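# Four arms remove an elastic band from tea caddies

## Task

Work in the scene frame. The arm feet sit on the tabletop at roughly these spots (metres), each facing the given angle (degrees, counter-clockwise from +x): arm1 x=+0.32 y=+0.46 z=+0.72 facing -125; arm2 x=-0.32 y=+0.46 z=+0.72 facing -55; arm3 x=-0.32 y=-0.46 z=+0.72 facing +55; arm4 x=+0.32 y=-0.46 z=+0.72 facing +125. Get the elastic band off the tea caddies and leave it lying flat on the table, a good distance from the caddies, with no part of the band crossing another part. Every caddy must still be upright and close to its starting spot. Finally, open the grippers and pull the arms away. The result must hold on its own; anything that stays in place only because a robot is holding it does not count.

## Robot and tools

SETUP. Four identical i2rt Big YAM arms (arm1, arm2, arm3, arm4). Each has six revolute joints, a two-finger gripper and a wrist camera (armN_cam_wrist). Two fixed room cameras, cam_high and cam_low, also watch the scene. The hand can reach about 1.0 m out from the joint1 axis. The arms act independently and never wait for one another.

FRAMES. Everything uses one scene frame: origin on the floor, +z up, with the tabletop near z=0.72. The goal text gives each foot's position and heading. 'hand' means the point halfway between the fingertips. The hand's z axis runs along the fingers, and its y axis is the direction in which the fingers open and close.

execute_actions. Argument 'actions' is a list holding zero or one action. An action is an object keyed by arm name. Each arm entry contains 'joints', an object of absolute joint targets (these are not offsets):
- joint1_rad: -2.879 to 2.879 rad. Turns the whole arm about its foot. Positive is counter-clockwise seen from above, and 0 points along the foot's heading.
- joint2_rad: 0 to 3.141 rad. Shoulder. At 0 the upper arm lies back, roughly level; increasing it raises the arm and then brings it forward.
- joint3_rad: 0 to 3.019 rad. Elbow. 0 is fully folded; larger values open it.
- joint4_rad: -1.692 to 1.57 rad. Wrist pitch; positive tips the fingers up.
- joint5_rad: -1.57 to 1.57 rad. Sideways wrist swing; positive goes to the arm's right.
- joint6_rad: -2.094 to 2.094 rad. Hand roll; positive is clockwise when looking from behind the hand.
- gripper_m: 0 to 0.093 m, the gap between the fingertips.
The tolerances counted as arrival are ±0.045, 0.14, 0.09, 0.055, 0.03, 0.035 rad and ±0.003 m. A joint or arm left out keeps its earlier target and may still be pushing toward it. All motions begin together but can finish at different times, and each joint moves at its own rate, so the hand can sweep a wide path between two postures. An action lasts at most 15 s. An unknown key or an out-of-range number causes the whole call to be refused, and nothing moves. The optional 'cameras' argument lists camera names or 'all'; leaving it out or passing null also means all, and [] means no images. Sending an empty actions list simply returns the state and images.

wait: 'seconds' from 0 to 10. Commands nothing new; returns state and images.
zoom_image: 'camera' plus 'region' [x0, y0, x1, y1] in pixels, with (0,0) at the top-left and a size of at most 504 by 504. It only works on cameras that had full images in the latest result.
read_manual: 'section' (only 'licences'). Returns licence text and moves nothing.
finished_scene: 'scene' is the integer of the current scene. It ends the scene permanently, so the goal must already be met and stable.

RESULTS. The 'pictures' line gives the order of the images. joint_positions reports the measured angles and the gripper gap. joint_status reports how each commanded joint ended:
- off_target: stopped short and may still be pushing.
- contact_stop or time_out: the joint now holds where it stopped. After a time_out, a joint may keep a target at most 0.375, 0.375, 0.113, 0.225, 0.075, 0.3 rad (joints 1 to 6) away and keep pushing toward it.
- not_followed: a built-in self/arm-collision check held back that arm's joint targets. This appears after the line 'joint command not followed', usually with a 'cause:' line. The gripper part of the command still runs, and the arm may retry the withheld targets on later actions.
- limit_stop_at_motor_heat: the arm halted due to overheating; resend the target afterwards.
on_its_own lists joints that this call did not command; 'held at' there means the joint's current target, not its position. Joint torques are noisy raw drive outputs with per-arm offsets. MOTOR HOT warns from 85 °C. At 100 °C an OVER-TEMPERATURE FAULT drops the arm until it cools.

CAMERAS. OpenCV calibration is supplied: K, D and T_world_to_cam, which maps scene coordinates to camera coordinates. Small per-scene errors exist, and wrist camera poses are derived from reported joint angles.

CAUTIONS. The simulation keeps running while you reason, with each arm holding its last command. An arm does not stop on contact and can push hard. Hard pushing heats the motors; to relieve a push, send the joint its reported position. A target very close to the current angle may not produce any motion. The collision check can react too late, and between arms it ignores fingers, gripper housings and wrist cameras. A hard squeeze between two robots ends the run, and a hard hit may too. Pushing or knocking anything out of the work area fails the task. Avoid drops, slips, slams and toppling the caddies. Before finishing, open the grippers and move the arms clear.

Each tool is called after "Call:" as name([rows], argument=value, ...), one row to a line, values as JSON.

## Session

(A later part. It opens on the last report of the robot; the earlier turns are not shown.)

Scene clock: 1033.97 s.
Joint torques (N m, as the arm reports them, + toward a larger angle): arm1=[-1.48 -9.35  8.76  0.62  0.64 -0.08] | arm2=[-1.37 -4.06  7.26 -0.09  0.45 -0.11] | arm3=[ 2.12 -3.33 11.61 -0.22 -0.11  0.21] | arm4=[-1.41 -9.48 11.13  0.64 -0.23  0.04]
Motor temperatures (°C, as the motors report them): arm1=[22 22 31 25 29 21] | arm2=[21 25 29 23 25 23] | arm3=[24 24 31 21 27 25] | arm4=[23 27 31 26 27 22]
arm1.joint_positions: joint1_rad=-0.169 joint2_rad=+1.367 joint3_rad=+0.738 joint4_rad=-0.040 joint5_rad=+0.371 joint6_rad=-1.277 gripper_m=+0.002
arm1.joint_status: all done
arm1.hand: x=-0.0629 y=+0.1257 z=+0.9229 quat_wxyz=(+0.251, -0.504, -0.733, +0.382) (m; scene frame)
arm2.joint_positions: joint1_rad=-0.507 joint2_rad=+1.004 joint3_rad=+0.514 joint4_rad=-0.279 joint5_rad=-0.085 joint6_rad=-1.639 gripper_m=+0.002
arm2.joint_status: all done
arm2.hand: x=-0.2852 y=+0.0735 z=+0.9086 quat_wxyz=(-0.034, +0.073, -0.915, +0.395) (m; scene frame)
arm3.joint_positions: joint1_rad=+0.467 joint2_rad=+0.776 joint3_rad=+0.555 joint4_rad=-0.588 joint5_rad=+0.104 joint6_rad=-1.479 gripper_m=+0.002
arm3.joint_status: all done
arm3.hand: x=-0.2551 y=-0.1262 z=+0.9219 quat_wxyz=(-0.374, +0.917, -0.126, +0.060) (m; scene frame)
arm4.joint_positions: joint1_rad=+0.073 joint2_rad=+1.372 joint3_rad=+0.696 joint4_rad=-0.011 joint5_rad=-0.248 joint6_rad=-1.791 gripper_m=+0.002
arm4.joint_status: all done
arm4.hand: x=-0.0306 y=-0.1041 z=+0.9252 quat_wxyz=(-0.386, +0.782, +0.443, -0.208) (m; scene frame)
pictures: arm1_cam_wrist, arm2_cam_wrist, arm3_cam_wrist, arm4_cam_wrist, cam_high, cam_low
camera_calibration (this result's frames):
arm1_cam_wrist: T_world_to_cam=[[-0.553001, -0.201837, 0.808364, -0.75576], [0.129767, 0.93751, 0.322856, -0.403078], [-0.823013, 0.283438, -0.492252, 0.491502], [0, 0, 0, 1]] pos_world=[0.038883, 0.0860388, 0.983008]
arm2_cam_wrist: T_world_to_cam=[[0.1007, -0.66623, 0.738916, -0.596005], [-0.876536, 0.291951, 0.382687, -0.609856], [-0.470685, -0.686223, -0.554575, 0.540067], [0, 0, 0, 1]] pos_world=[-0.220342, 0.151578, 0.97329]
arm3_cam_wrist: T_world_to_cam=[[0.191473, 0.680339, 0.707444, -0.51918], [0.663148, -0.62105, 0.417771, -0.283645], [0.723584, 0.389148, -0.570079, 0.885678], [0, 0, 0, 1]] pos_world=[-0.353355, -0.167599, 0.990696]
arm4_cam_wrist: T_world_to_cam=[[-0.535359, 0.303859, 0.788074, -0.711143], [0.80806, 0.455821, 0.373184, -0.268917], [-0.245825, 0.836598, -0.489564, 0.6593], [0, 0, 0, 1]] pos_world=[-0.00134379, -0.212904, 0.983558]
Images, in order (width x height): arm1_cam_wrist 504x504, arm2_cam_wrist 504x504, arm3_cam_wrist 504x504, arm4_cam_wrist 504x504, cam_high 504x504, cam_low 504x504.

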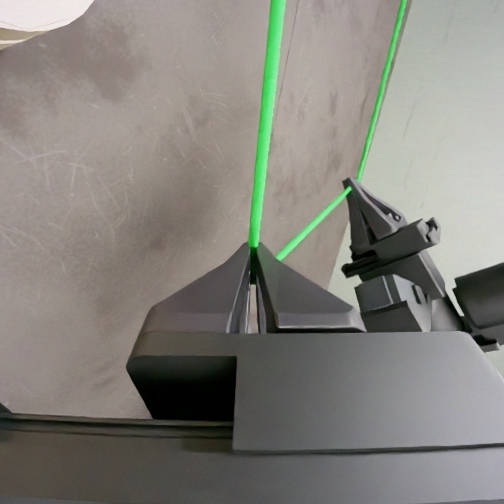

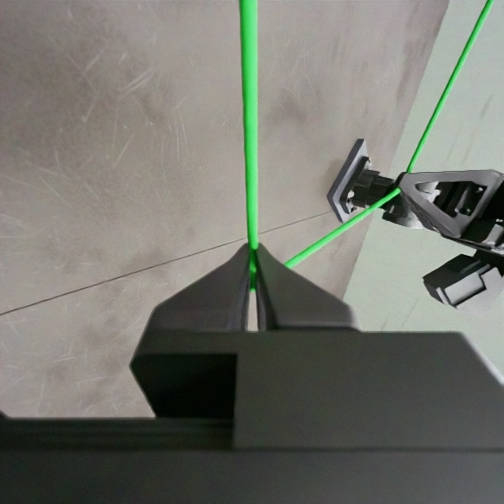

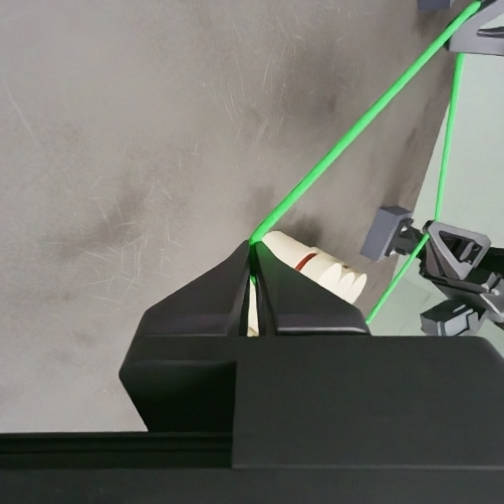

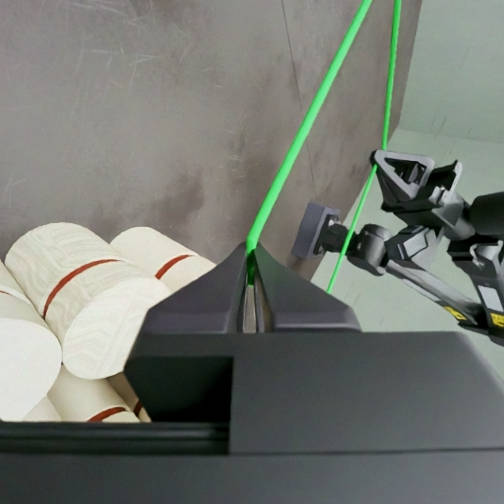

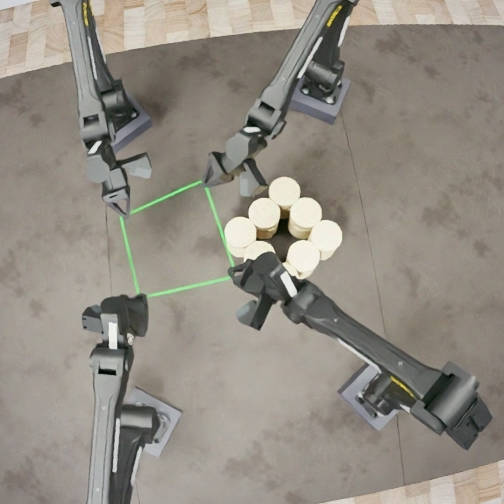

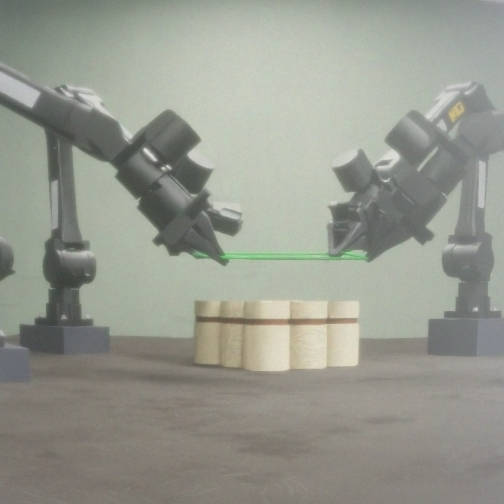

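Call:
execute_actions([
  {"arm1":{"joints":{"joint1_rad":-0.333,"joint2_rad":1.755,"joint3_rad":1.08,"joint4_rad":-0.354,"joint5_rad":0.16,"joint6_rad":-1.11}},"arm2":{"joints":{"joint1_rad":-0.762,"joint2_rad":1.25,"joint3_rad":0.56,"joint4_rad":-0.44,"joint5_rad":-0.127,"joint6_rad":-1.89}},"arm3":{"joints":{"joint1_rad":0.833,"joint2_rad":1.135,"joint3_rad":0.629,"joint4_rad":-0.63,"joint5_rad":0.177,"joint6_rad":-1.16}},"arm4":{"joints":{"joint1_rad":0.29,"joint2_rad":1.805,"joint3_rad":1.073,"joint4_rad":-0.294,"joint5_rad":-0.06,"joint6_rad":-1.61}}},
])

Scene clock: 1155.30 s.
Joint torques (N m, as the arm reports them, + toward a larger angle): arm1=[ -1.33 -14.15   8.18   0.14   0.28   0.19] | arm2=[-1.44 -5.64  7.44 -0.38  0.27 -0.11] | arm3=[ 1.81 -5.24  9.88 -0.31 -0.34  0.16] | arm4=[ -0.43 -15.34   9.9    0.12  -0.33   0.01]
Motor temperatures (°C, as the motors report them): arm1=[22 23 34 25 27 21] | arm2=[21 24 30 23 24 23] | arm3=[24 23 36 20 25 25] | arm4=[23 27 33 26 26 22]
arm1.joint_positions: joint1_rad=-0.323 joint2_rad=+1.769 joint3_rad=+1.059 joint4_rad=-0.326 joint5_rad=+0.153 joint6_rad=-1.127 gripper_m=+0.002
arm1.joint_status: all done
arm1.hand: x=-0.1425 y=+0.1138 z=+0.8075 quat_wxyz=(+0.126, -0.608, -0.746, +0.241) (m; scene frame)
arm2.joint_positions: joint1_rad=-0.747 joint2_rad=+1.242 joint3_rad=+0.553 joint4_rad=-0.404 joint5_rad=-0.138 joint6_rad=-1.879 gripper_m=+0.002
arm2.joint_status: all done
arm2.hand: x=-0.3664 y=+0.0917 z=+0.8235 quat_wxyz=(-0.005, +0.075, -0.965, +0.250) (m; scene frame)
arm3.joint_positions: joint1_rad=+0.815 joint2_rad=+1.131 joint3_rad=+0.608 joint4_rad=-0.596 joint5_rad=+0.188 joint6_rad=-1.167 gripper_m=+0.002
arm3.joint_status: all done
arm3.hand: x=-0.3621 y=-0.1026 z=+0.8307 quat_wxyz=(-0.244, +0.963, -0.116, +0.023) (m; scene frame)
arm4.joint_positions: joint1_rad=+0.285 joint2_rad=+1.817 joint3_rad=+1.055 joint4_rad=-0.266 joint5_rad=-0.055 joint6_rad=-1.619 gripper_m=+0.002
arm4.joint_status: all done
arm4.hand: x=-0.1444 y=-0.1072 z=+0.8087 quat_wxyz=(-0.233, +0.852, +0.449, -0.135) (m; scene frame)
pictures: arm1_cam_wrist, arm2_cam_wrist, arm3_cam_wrist, arm4_cam_wrist, cam_high, cam_low
camera_calibration (this result's frames):
arm1_cam_wrist: T_world_to_cam=[[-0.850654, -0.144906, 0.505362, -0.513087], [0.0852476, 0.910523, 0.404574, -0.413573], [-0.518769, 0.387233, -0.762187, 0.622075], [0, 0, 0, 1]] pos_world=[-0.0784903, 0.0613303, 0.900753]
arm2_cam_wrist: T_world_to_cam=[[0.137755, -0.856281, 0.497802, -0.283252], [-0.836567, 0.168485, 0.521315, -0.741953], [-0.530264, -0.488259, -0.693126, 0.541304], [0, 0, 0, 1]] pos_world=[-0.29464, 0.146761, 0.902987]
arm3_cam_wrist: T_world_to_cam=[[0.218093, 0.848124, 0.482826, -0.236767], [0.731384, -0.469599, 0.494524, -0.183446], [0.646153, 0.245279, -0.722721, 0.985939], [0, 0, 0, 1]] pos_world=[-0.45126, -0.127168, 0.917594]
arm4_cam_wrist: T_world_to_cam=[[-0.705423, 0.483983, 0.517822, -0.466003], [0.707858, 0.518444, 0.479742, -0.225918], [-0.0362743, 0.704965, -0.708314, 0.769949], [0, 0, 0, 1]] pos_world=[-0.140882, -0.200124, 0.895054]
Images, in order (width x height): arm1_cam_wrist 504x504, arm2_cam_wrist 504x504, arm3_cam_wrist 504x504, arm4_cam_wrist 504x504, cam_high 504x504, cam_low 504x504.

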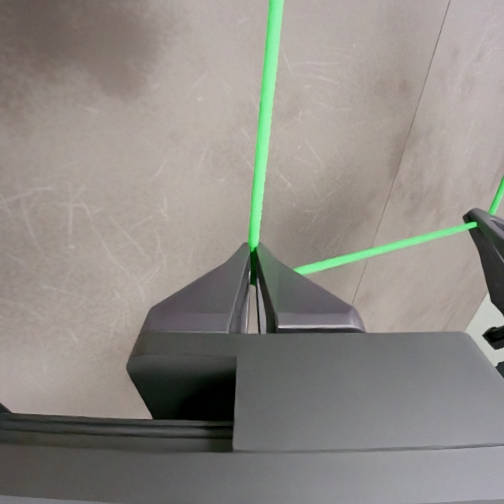

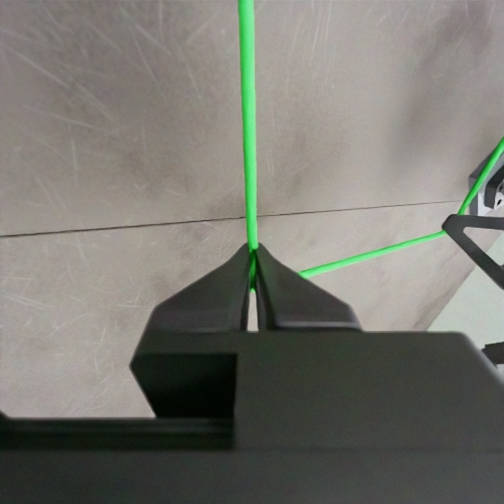

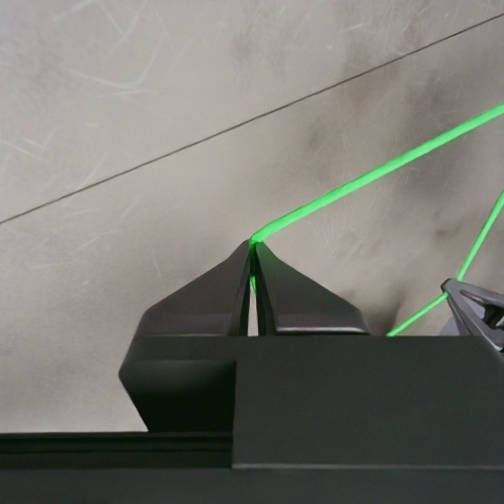

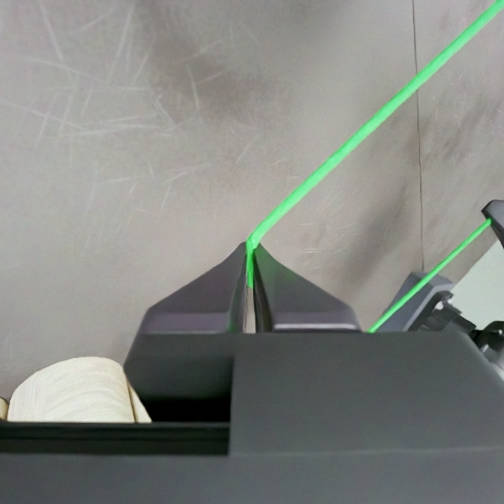

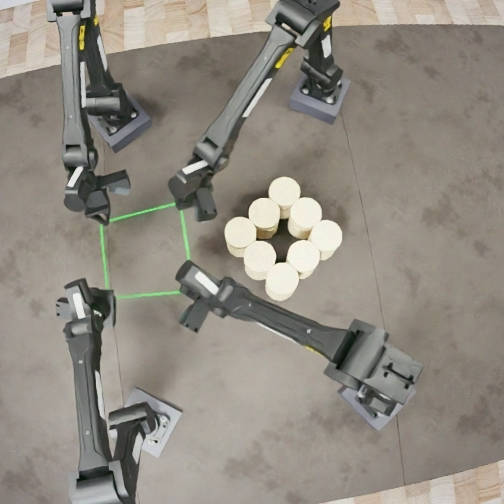

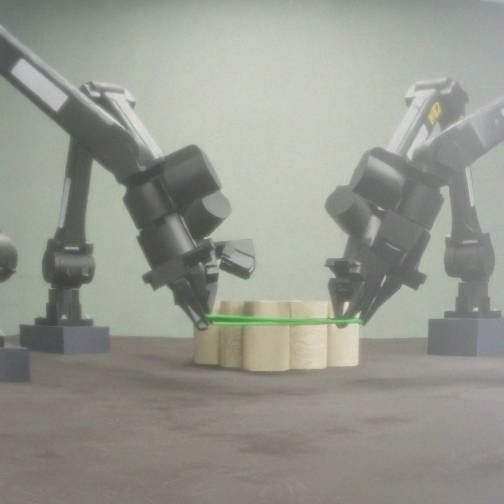

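Call:
zoom_image(camera="cam_low", region=[170, 270, 390, 390])

Call:
zoom_image(camera="cam_high", region=[50, 150, 270, 350])

Call:
zoom_image(camera="cam_low", region=[180, 290, 250, 340])

Call:
zoom_image(camera="cam_low", region=[315, 290, 385, 340])

Region (170, 270, 390, 390) of cam_low's 504x504 image, scaled by 2.291, with more detail than that image has; it fills the top 275 rows of this view, and the rest is white.

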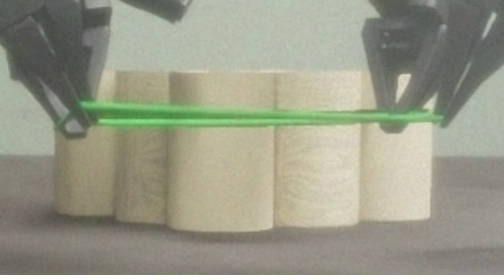

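Region (50, 150, 270, 350) of cam_high's 504x504 image, scaled by 2.291, with more detail than that image has; it fills the top 458 rows of this view, and the rest is white.

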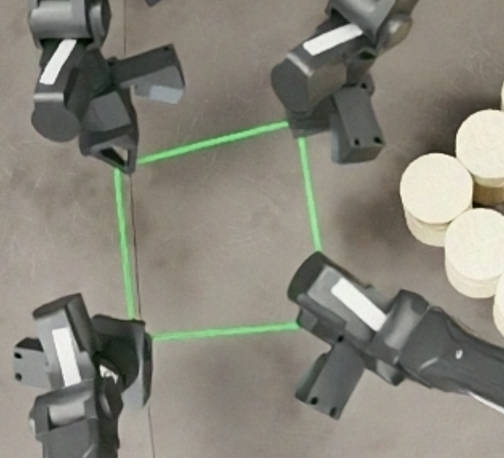

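Region (180, 290, 250, 340) of cam_low's 504x504 image, scaled by 7.200, with more detail than that image has; it fills the top 360 rows of this view, and the rest is white.

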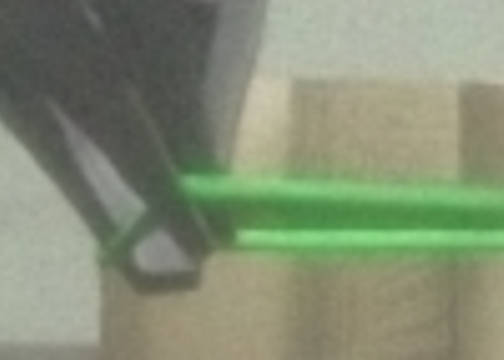

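Region (315, 290, 385, 340) of cam_low's 504x504 image, scaled by 7.200, with more detail than that image has; it fills the top 360 rows of this view, and the rest is white.

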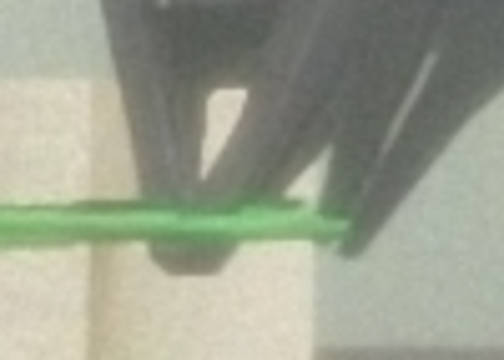

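Call:
execute_actions([
  {"arm1":{"joints":{"joint1_rad":-0.352,"joint2_rad":1.994,"joint3_rad":1.282,"joint4_rad":-0.437,"joint5_rad":0.098,"joint6_rad":-1.11}},"arm2":{"joints":{"joint1_rad":-0.809,"joint2_rad":1.533,"joint3_rad":0.578,"joint4_rad":-0.265,"joint5_rad":-0.152,"joint6_rad":-2.0}},"arm3":{"joints":{"joint1_rad":0.885,"joint2_rad":1.434,"joint3_rad":0.65,"joint4_rad":-0.45,"joint5_rad":0.203,"joint6_rad":-0.977}},"arm4":{"joints":{"joint1_rad":0.331,"joint2_rad":2.062,"joint3_rad":1.313,"joint4_rad":-0.405,"joint5_rad":0.002,"joint6_rad":-1.56}}},
])

Scene clock: 1276.43 s.
Joint torques (N m, as the arm reports them, + toward a larger angle): arm1=[ -1.   -15.74   8.54   0.65  -0.08   0.15] | arm2=[-1.4  -7.47  6.07  0.72  0.   -0.15] | arm3=[ 1.82 -7.85  8.2   0.86 -0.06  0.14] | arm4=[ -1.23 -17.05  11.21   0.8   -0.11  -0.01]
Motor temperatures (°C, as the motors report them): arm1=[22 26 34 25 25 21] | arm2=[21 24 31 23 23 23] | arm3=[24 23 35 20 24 25] | arm4=[23 30 33 25 25 22]
arm1.joint_positions: joint1_rad=-0.346 joint2_rad=+1.998 joint3_rad=+1.253 joint4_rad=-0.428 joint5_rad=+0.099 joint6_rad=-1.124 gripper_m=+0.002
arm1.joint_status: all done
arm1.hand: x=-0.1753 y=+0.0931 z=+0.7398 quat_wxyz=(+0.089, -0.621, -0.758, +0.181) (m; scene frame)
arm2.joint_positions: joint1_rad=-0.796 joint2_rad=+1.522 joint3_rad=+0.567 joint4_rad=-0.269 joint5_rad=-0.156 joint6_rad=-1.986 gripper_m=+0.002
arm2.joint_status: all done
arm2.hand: x=-0.3828 y=+0.0894 z=+0.7435 quat_wxyz=(-0.015, +0.101, -0.976, +0.193) (m; scene frame)
arm3.joint_positions: joint1_rad=+0.869 joint2_rad=+1.429 joint3_rad=+0.629 joint4_rad=-0.452 joint5_rad=+0.208 joint6_rad=-0.986 gripper_m=+0.002
arm3.joint_status: all done
arm3.hand: x=-0.3827 y=-0.0860 z=+0.7490 quat_wxyz=(-0.190, +0.966, -0.174, +0.031) (m; scene frame)
arm4.joint_positions: joint1_rad=+0.334 joint2_rad=+2.063 joint3_rad=+1.277 joint4_rad=-0.396 joint5_rad=+0.002 joint6_rad=-1.570 gripper_m=+0.002
arm4.joint_status: all done
arm4.hand: x=-0.1887 y=-0.0990 z=+0.7359 quat_wxyz=(-0.172, +0.872, +0.451, -0.087) (m; scene frame)
pictures: arm1_cam_wrist, arm2_cam_wrist, arm3_cam_wrist, arm4_cam_wrist, cam_high, cam_low
camera_calibration (this result's frames):
arm1_cam_wrist: T_world_to_cam=[[-0.911459, -0.164752, 0.37696, -0.423595], [0.0272801, 0.890085, 0.454978, -0.410107], [-0.410485, 0.424977, -0.806782, 0.610007], [0, 0, 0, 1]] pos_world=[-0.124503, 0.036003, 0.83841]
arm2_cam_wrist: T_world_to_cam=[[0.18634, -0.90017, 0.393664, -0.143197], [-0.84185, 0.0602827, 0.536334, -0.717131], [-0.506523, -0.431347, -0.746575, 0.519736], [0, 0, 0, 1]] pos_world=[-0.313775, 0.138515, 0.829016]
arm3_cam_wrist: T_world_to_cam=[[0.330045, 0.861115, 0.38672, -0.0910194], [0.687088, -0.500065, 0.52711, -0.164077], [0.647287, 0.0917405, -0.756705, 0.948808], [0, 0, 0, 1]] pos_world=[-0.471375, -0.0907154, 0.839654]
arm4_cam_wrist: T_world_to_cam=[[-0.758491, 0.530289, 0.378795, -0.366682], [0.646607, 0.539979, 0.538816, -0.216815], [0.081187, 0.653618, -0.752457, 0.760572], [0, 0, 0, 1]] pos_world=[-0.199679, -0.185601, 0.828019]
Images, in order (width x height): arm1_cam_wrist 504x504, arm2_cam_wrist 504x504, arm3_cam_wrist 504x504, arm4_cam_wrist 504x504, cam_high 504x504, cam_low 504x504.

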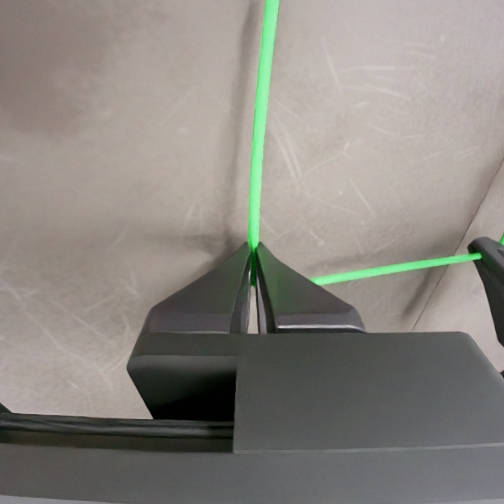

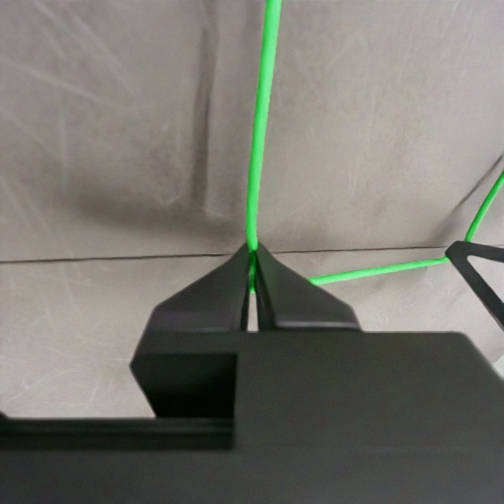

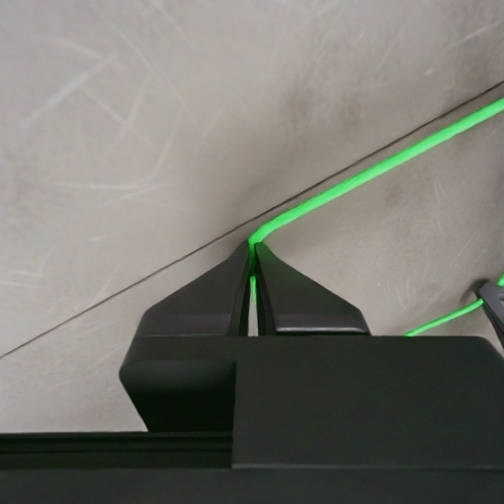

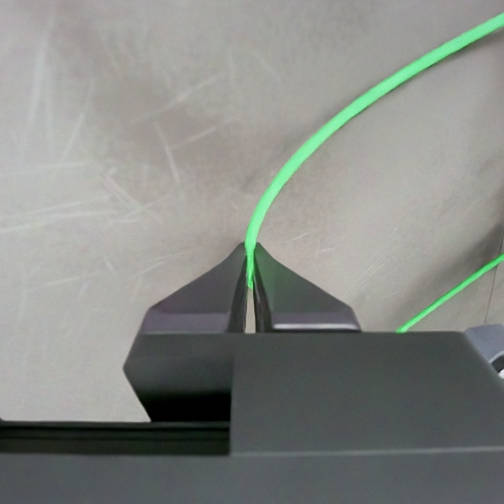

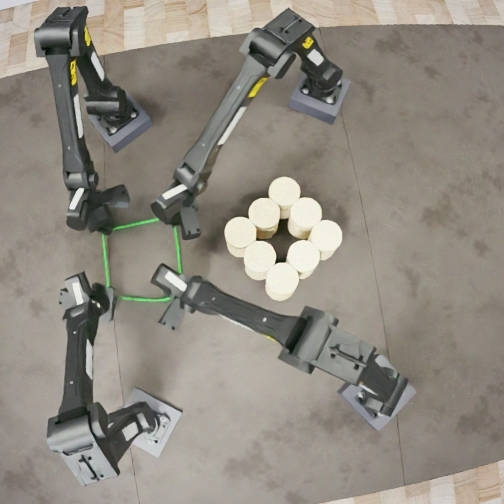

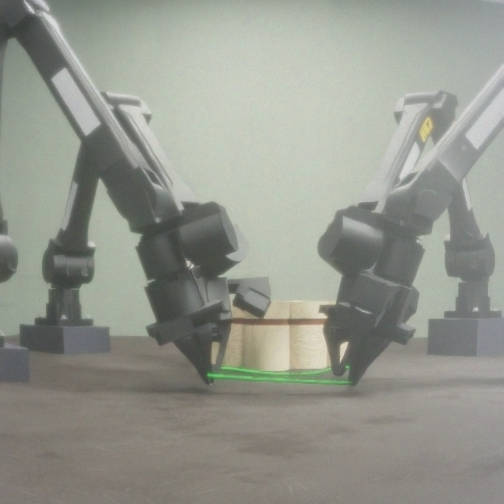

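Call:
zoom_image(camera="cam_low", region=[180, 330, 380, 410])

Call:
zoom_image(camera="cam_high", region=[50, 170, 250, 350])

Call:
zoom_image(camera="cam_low", region=[185, 345, 255, 400])

Call:
zoom_image(camera="cam_low", region=[305, 345, 375, 400])

Region (180, 330, 380, 410) of cam_low's 504x504 image, scaled by 2.520, with more detail than that image has; it fills the top 202 rows of this view, and the rest is white.

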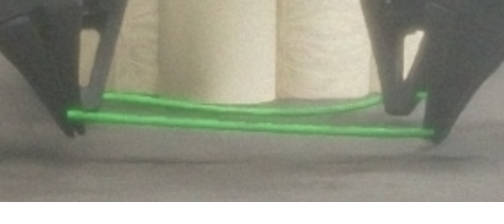

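Region (50, 170, 250, 350) of cam_high's 504x504 image, scaled by 2.520, with more detail than that image has; it fills the top 454 rows of this view, and the rest is white.

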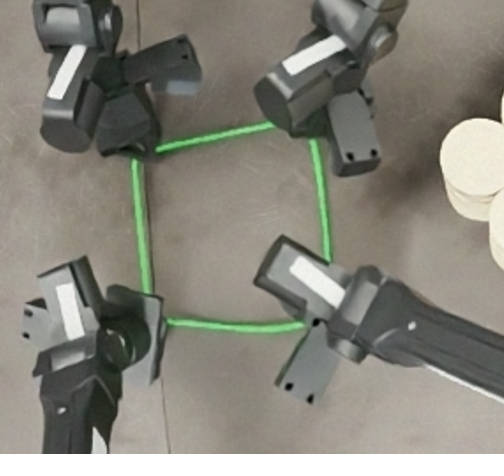

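Region (185, 345, 255, 400) of cam_low's 504x504 image, scaled by 7.200, with more detail than that image has; it fills the top 396 rows of this view, and the rest is white.

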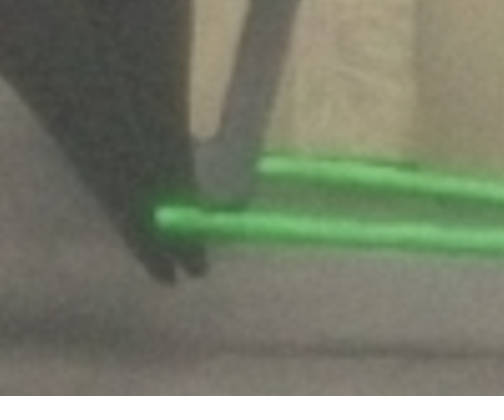

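Region (305, 345, 375, 400) of cam_low's 504x504 image, scaled by 7.200, with more detail than that image has; it fills the top 396 rows of this view, and the rest is white.

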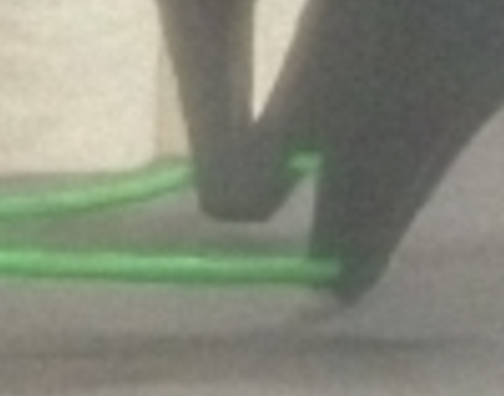

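Call:
execute_actions([
  {"arm1":{"joints":{"gripper_m":0.033}},"arm2":{"joints":{"gripper_m":0.044}},"arm3":{"joints":{"gripper_m":0.042}},"arm4":{"joints":{"gripper_m":0.033}}},
])

Scene clock: 1309.10 s.
Joint torques (N m, as the arm reports them, + toward a larger angle): arm1=[ -1.03 -15.75   8.43   0.62  -0.11   0.15] | arm2=[-0.84 -6.53  6.29  1.11 -0.09 -0.16] | arm3=[ 1.96 -7.55  8.21  0.89 -0.02  0.14] | arm4=[ -1.42 -16.84  11.04   0.74  -0.14   0.  ]
Motor temperatures (°C, as the motors report them): arm1=[22 27 35 25 25 21] | arm2=[21 24 30 23 23 23] | arm3=[24 24 34 20 23 25] | arm4=[23 31 35 25 25 22]
arm1.joint_positions: joint1_rad=-0.346 joint2_rad=+1.997 joint3_rad=+1.253 joint4_rad=-0.428 joint5_rad=+0.100 joint6_rad=-1.124 gripper_m=+0.033
arm1.joint_status: all done
arm1.hand: x=-0.1756 y=+0.0930 z=+0.7404 quat_wxyz=(+0.090, -0.621, -0.757, +0.181) (m; scene frame)
arm2.joint_positions: joint1_rad=-0.796 joint2_rad=+1.522 joint3_rad=+0.567 joint4_rad=-0.269 joint5_rad=-0.155 joint6_rad=-1.986 gripper_m=+0.044
arm2.joint_status: all done
arm2.hand: x=-0.3831 y=+0.0895 z=+0.7434 quat_wxyz=(-0.014, +0.101, -0.976, +0.192) (m; scene frame)
arm3.joint_positions: joint1_rad=+0.869 joint2_rad=+1.429 joint3_rad=+0.629 joint4_rad=-0.452 joint5_rad=+0.207 joint6_rad=-0.985 gripper_m=+0.042
arm3.joint_status: all done
arm3.hand: x=-0.3829 y=-0.0860 z=+0.7490 quat_wxyz=(-0.190, +0.966, -0.174, +0.030) (m; scene frame)
arm4.joint_positions: joint1_rad=+0.334 joint2_rad=+2.063 joint3_rad=+1.277 joint4_rad=-0.396 joint5_rad=+0.002 joint6_rad=-1.569 gripper_m=+0.033
arm4.joint_status: all done
arm4.hand: x=-0.1887 y=-0.0990 z=+0.7359 quat_wxyz=(-0.172, +0.872, +0.450, -0.087) (m; scene frame)
pictures: arm1_cam_wrist, arm2_cam_wrist, arm3_cam_wrist, arm4_cam_wrist, cam_high, cam_low
camera_calibration (this result's frames):
arm1_cam_wrist: T_world_to_cam=[[-0.911086, -0.164049, 0.378166, -0.425028], [0.0284383, 0.890199, 0.454684, -0.409888], [-0.411233, 0.425011, -0.806383, 0.609969], [0, 0, 0, 1]] pos_world=[-0.124741, 0.0359129, 0.83897]
arm2_cam_wrist: T_world_to_cam=[[0.186405, -0.900402, 0.393103, -0.14263], [-0.841072, 0.0605524, 0.537523, -0.717938], [-0.50779, -0.430825, -0.746016, 0.518651], [0, 0, 0, 1]] pos_world=[-0.313885, 0.138497, 0.828898]
arm3_cam_wrist: T_world_to_cam=[[0.330492, 0.861209, 0.386127, -0.0902862], [0.687717, -0.499934, 0.526414, -0.163171], [0.64639, 0.0915703, -0.757492, 0.949135], [0, 0, 0, 1]] pos_world=[-0.471457, -0.0907322, 0.83972]
arm4_cam_wrist: T_world_to_cam=[[-0.758052, 0.530913, 0.378798, -0.36654], [0.647079, 0.539648, 0.53858, -0.216586], [0.0815217, 0.653384, -0.752624, 0.760735], [0, 0, 0, 1]] pos_world=[-0.199725, -0.185571, 0.828041]
Images, in order (width x height): arm1_cam_wrist 504x504, arm2_cam_wrist 504x504, arm3_cam_wrist 504x504, arm4_cam_wrist 504x504, cam_high 504x504, cam_low 504x504.

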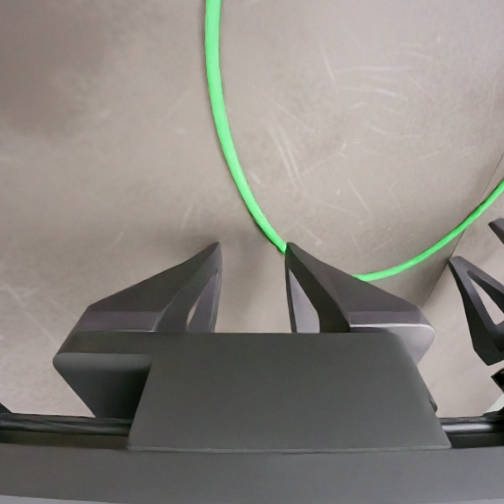

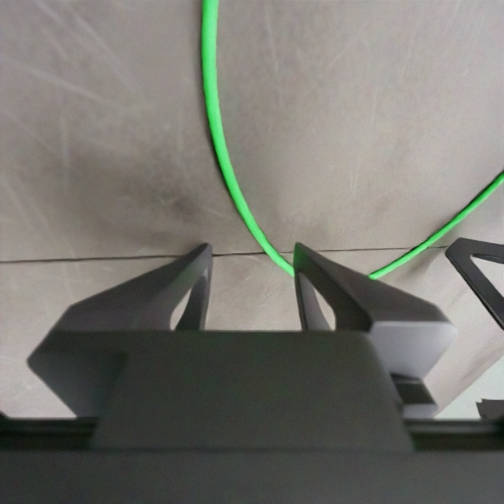

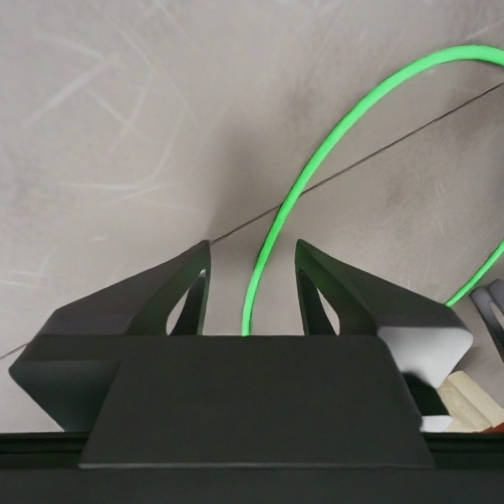

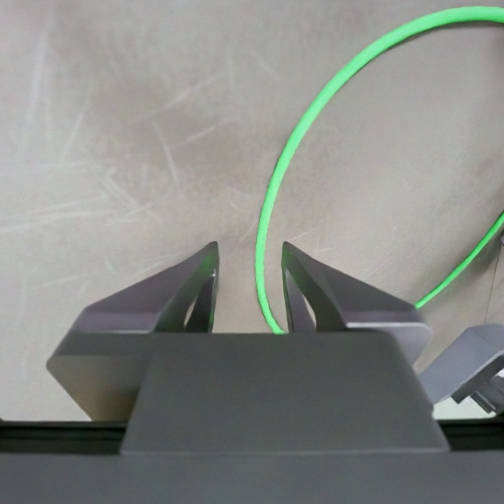

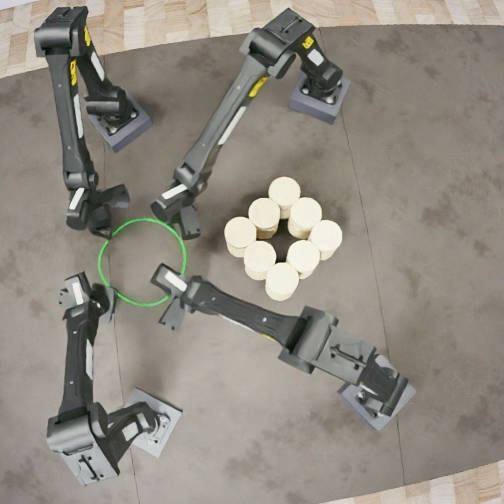

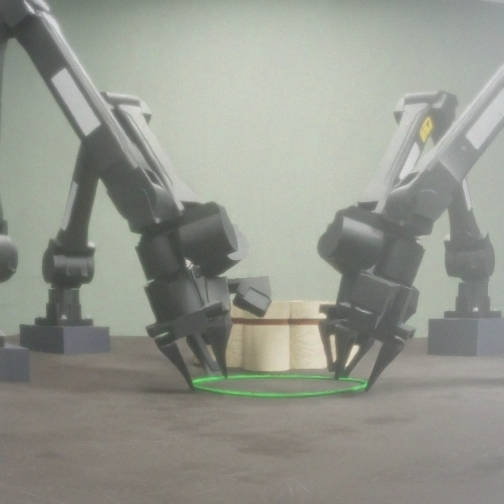

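Call:
zoom_image(camera="cam_low", region=[170, 330, 390, 410])

Call:
zoom_image(camera="cam_high", region=[50, 170, 270, 350])

Region (170, 330, 390, 410) of cam_low's 504x504 image, scaled by 2.291, with more detail than that image has; it fills the top 183 rows of this view, and the rest is white.

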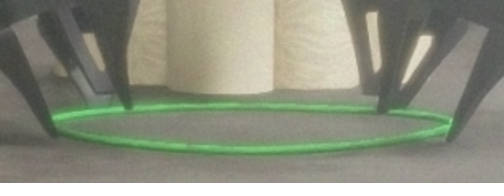

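Region (50, 170, 270, 350) of cam_high's 504x504 image, scaled by 2.291, with more detail than that image has; it fills the top 412 rows of this view, and the rest is white.

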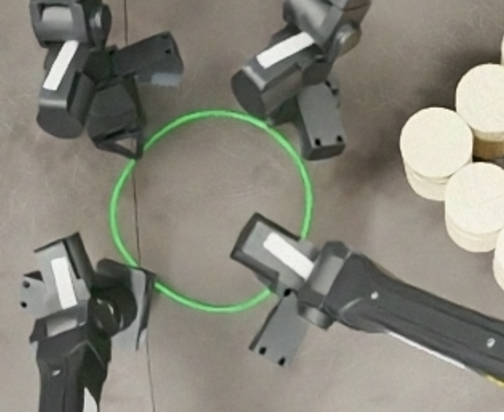

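The band is lying flat as an open circle. Retreating all arms.

Call:
execute_actions([
  {"arm1":{"joints":{"joint2_rad":1.2,"joint4_rad":-0.95}},"arm2":{"joints":{"joint1_rad":-1.35,"joint2_rad":0.72,"joint4_rad":-0.7}},"arm3":{"joints":{"joint1_rad":1.42,"joint2_rad":0.65,"joint4_rad":-0.88}},"arm4":{"joints":{"joint2_rad":1.26,"joint4_rad":-0.92}}},
])

Scene clock: 1355.63 s.
Joint torques (N m, as the arm reports them, + toward a larger angle): arm1=[-1.05 -8.32 10.9   1.07 -0.1   0.17] | arm2=[-0.72 -1.07  9.72  0.65 -0.1  -0.11] | arm3=[ 1.66 -1.12 11.38  0.75  0.09  0.17] | arm4=[-1.6  -8.85 14.18  1.11 -0.09  0.  ]
Motor temperatures (°C, as the motors report them): arm1=[22 27 35 25 25 21] | arm2=[21 24 30 23 23 23] | arm3=[24 24 34 20 23 25] | arm4=[23 31 35 25 24 22]
arm1.joint_positions: joint1_rad=-0.346 joint2_rad=+1.201 joint3_rad=+1.253 joint4_rad=-0.942 joint5_rad=+0.100 joint6_rad=-1.124 gripper_m=+0.033
arm1.joint_status: all done
arm1.hand: x=-0.0732 y=+0.1761 z=+1.1156 quat_wxyz=(+0.119, -0.603, -0.724, +0.314) (m; scene frame)
arm2.joint_positions: joint1_rad=-1.342 joint2_rad=+0.724 joint3_rad=+0.567 joint4_rad=-0.680 joint5_rad=-0.153 joint6_rad=-1.986 gripper_m=+0.044
arm2.joint_status: all done
arm2.hand: x=-0.5294 y=+0.2145 z=+0.9631 quat_wxyz=(+0.144, -0.143, -0.918, +0.341) (m; scene frame)
arm3.joint_positions: joint1_rad=+1.408 joint2_rad=+0.652 joint3_rad=+0.629 joint4_rad=-0.863 joint5_rad=+0.204 joint6_rad=-0.985 gripper_m=+0.042
arm3.joint_status: all done
arm3.hand: x=-0.5100 y=-0.2290 z=+0.9539 quat_wxyz=(-0.321, +0.935, +0.068, -0.136) (m; scene frame)
arm4.joint_positions: joint1_rad=+0.334 joint2_rad=+1.257 joint3_rad=+1.279 joint4_rad=-0.912 joint5_rad=+0.002 joint6_rad=-1.569 gripper_m=+0.033
arm4.joint_status: all done
arm4.hand: x=-0.0932 y=-0.1670 z=+1.1303 quat_wxyz=(-0.296, +0.838, +0.432, -0.152) (m; scene frame)
pictures: arm1_cam_wrist, arm2_cam_wrist, arm3_cam_wrist, arm4_cam_wrist, cam_high, cam_low
camera_calibration (this result's frames):
arm1_cam_wrist: T_world_to_cam=[[-0.80316, -0.0777758, 0.590665, -0.704313], [0.111615, 0.954243, 0.277419, -0.464787], [-0.585215, 0.288739, -0.757729, 0.876256], [0, 0, 0, 1]] pos_world=[-0.00100071, 0.135732, 1.20892]
arm2_cam_wrist: T_world_to_cam=[[-0.162832, -0.716023, 0.67882, -0.588733], [-0.538808, 0.640886, 0.546764, -0.939997], [-0.826542, -0.276723, -0.490155, 0.213838], [0, 0, 0, 1]] pos_world=[-0.425595, 0.240059, 1.01841]
arm3_cam_wrist: T_world_to_cam=[[-0.0295542, 0.780302, 0.624704, -0.43394], [0.950511, -0.17144, 0.259109, 0.209045], [0.309283, 0.601446, -0.736619, 1.12454], [0, 0, 0, 1]] pos_world=[-0.559325, -0.301907, 1.04528]
arm4_cam_wrist: T_world_to_cam=[[-0.637234, 0.445655, 0.628749, -0.692933], [0.76604, 0.45558, 0.453464, -0.360881], [-0.0843573, 0.770609, -0.6317, 0.961648], [0, 0, 0, 1]] pos_world=[-0.0839888, -0.267835, 1.2068]
Images, in order (width x height): arm1_cam_wrist 504x504, arm2_cam_wrist 504x504, arm3_cam_wrist 504x504, arm4_cam_wrist 504x504, cam_high 504x504, cam_low 504x504.

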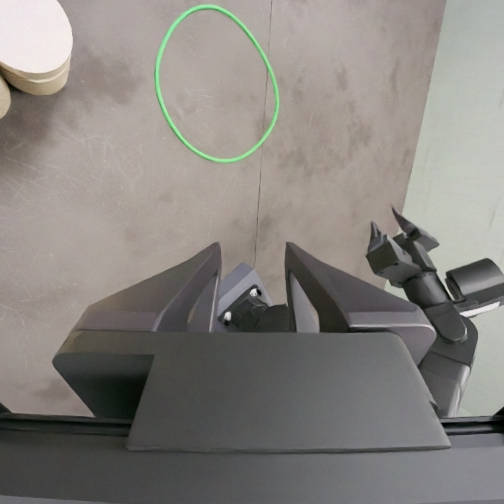

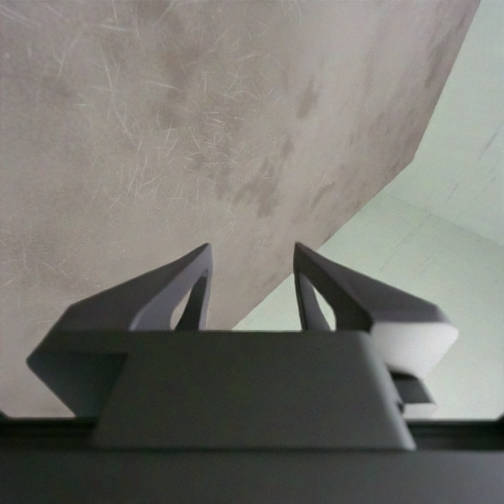

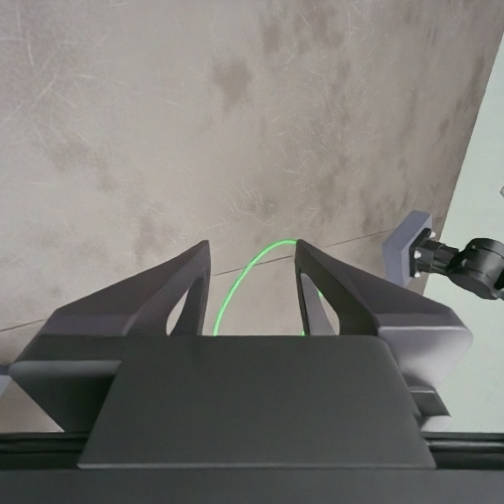

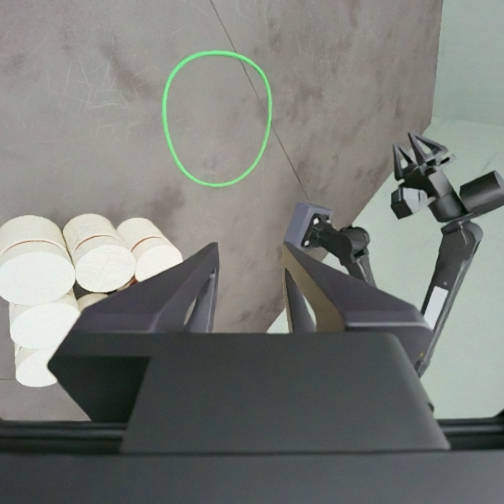

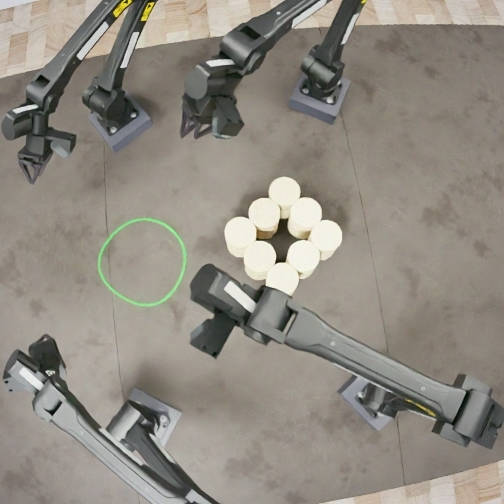

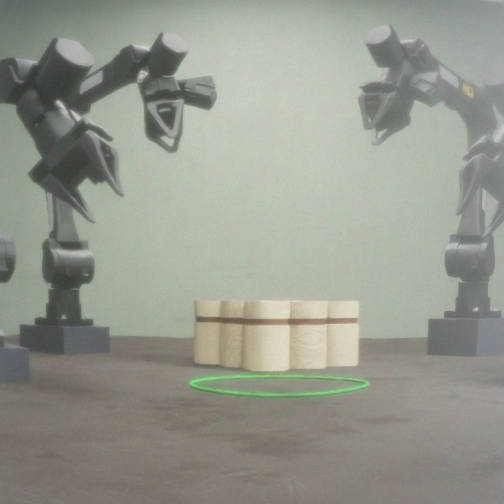

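The band lies flat in an uncrossed loop about 12 cm from the caddies. All caddies are standing and every arm is clear.

Call:
finished_scene(scene=2)

The scene is finished: the task was done.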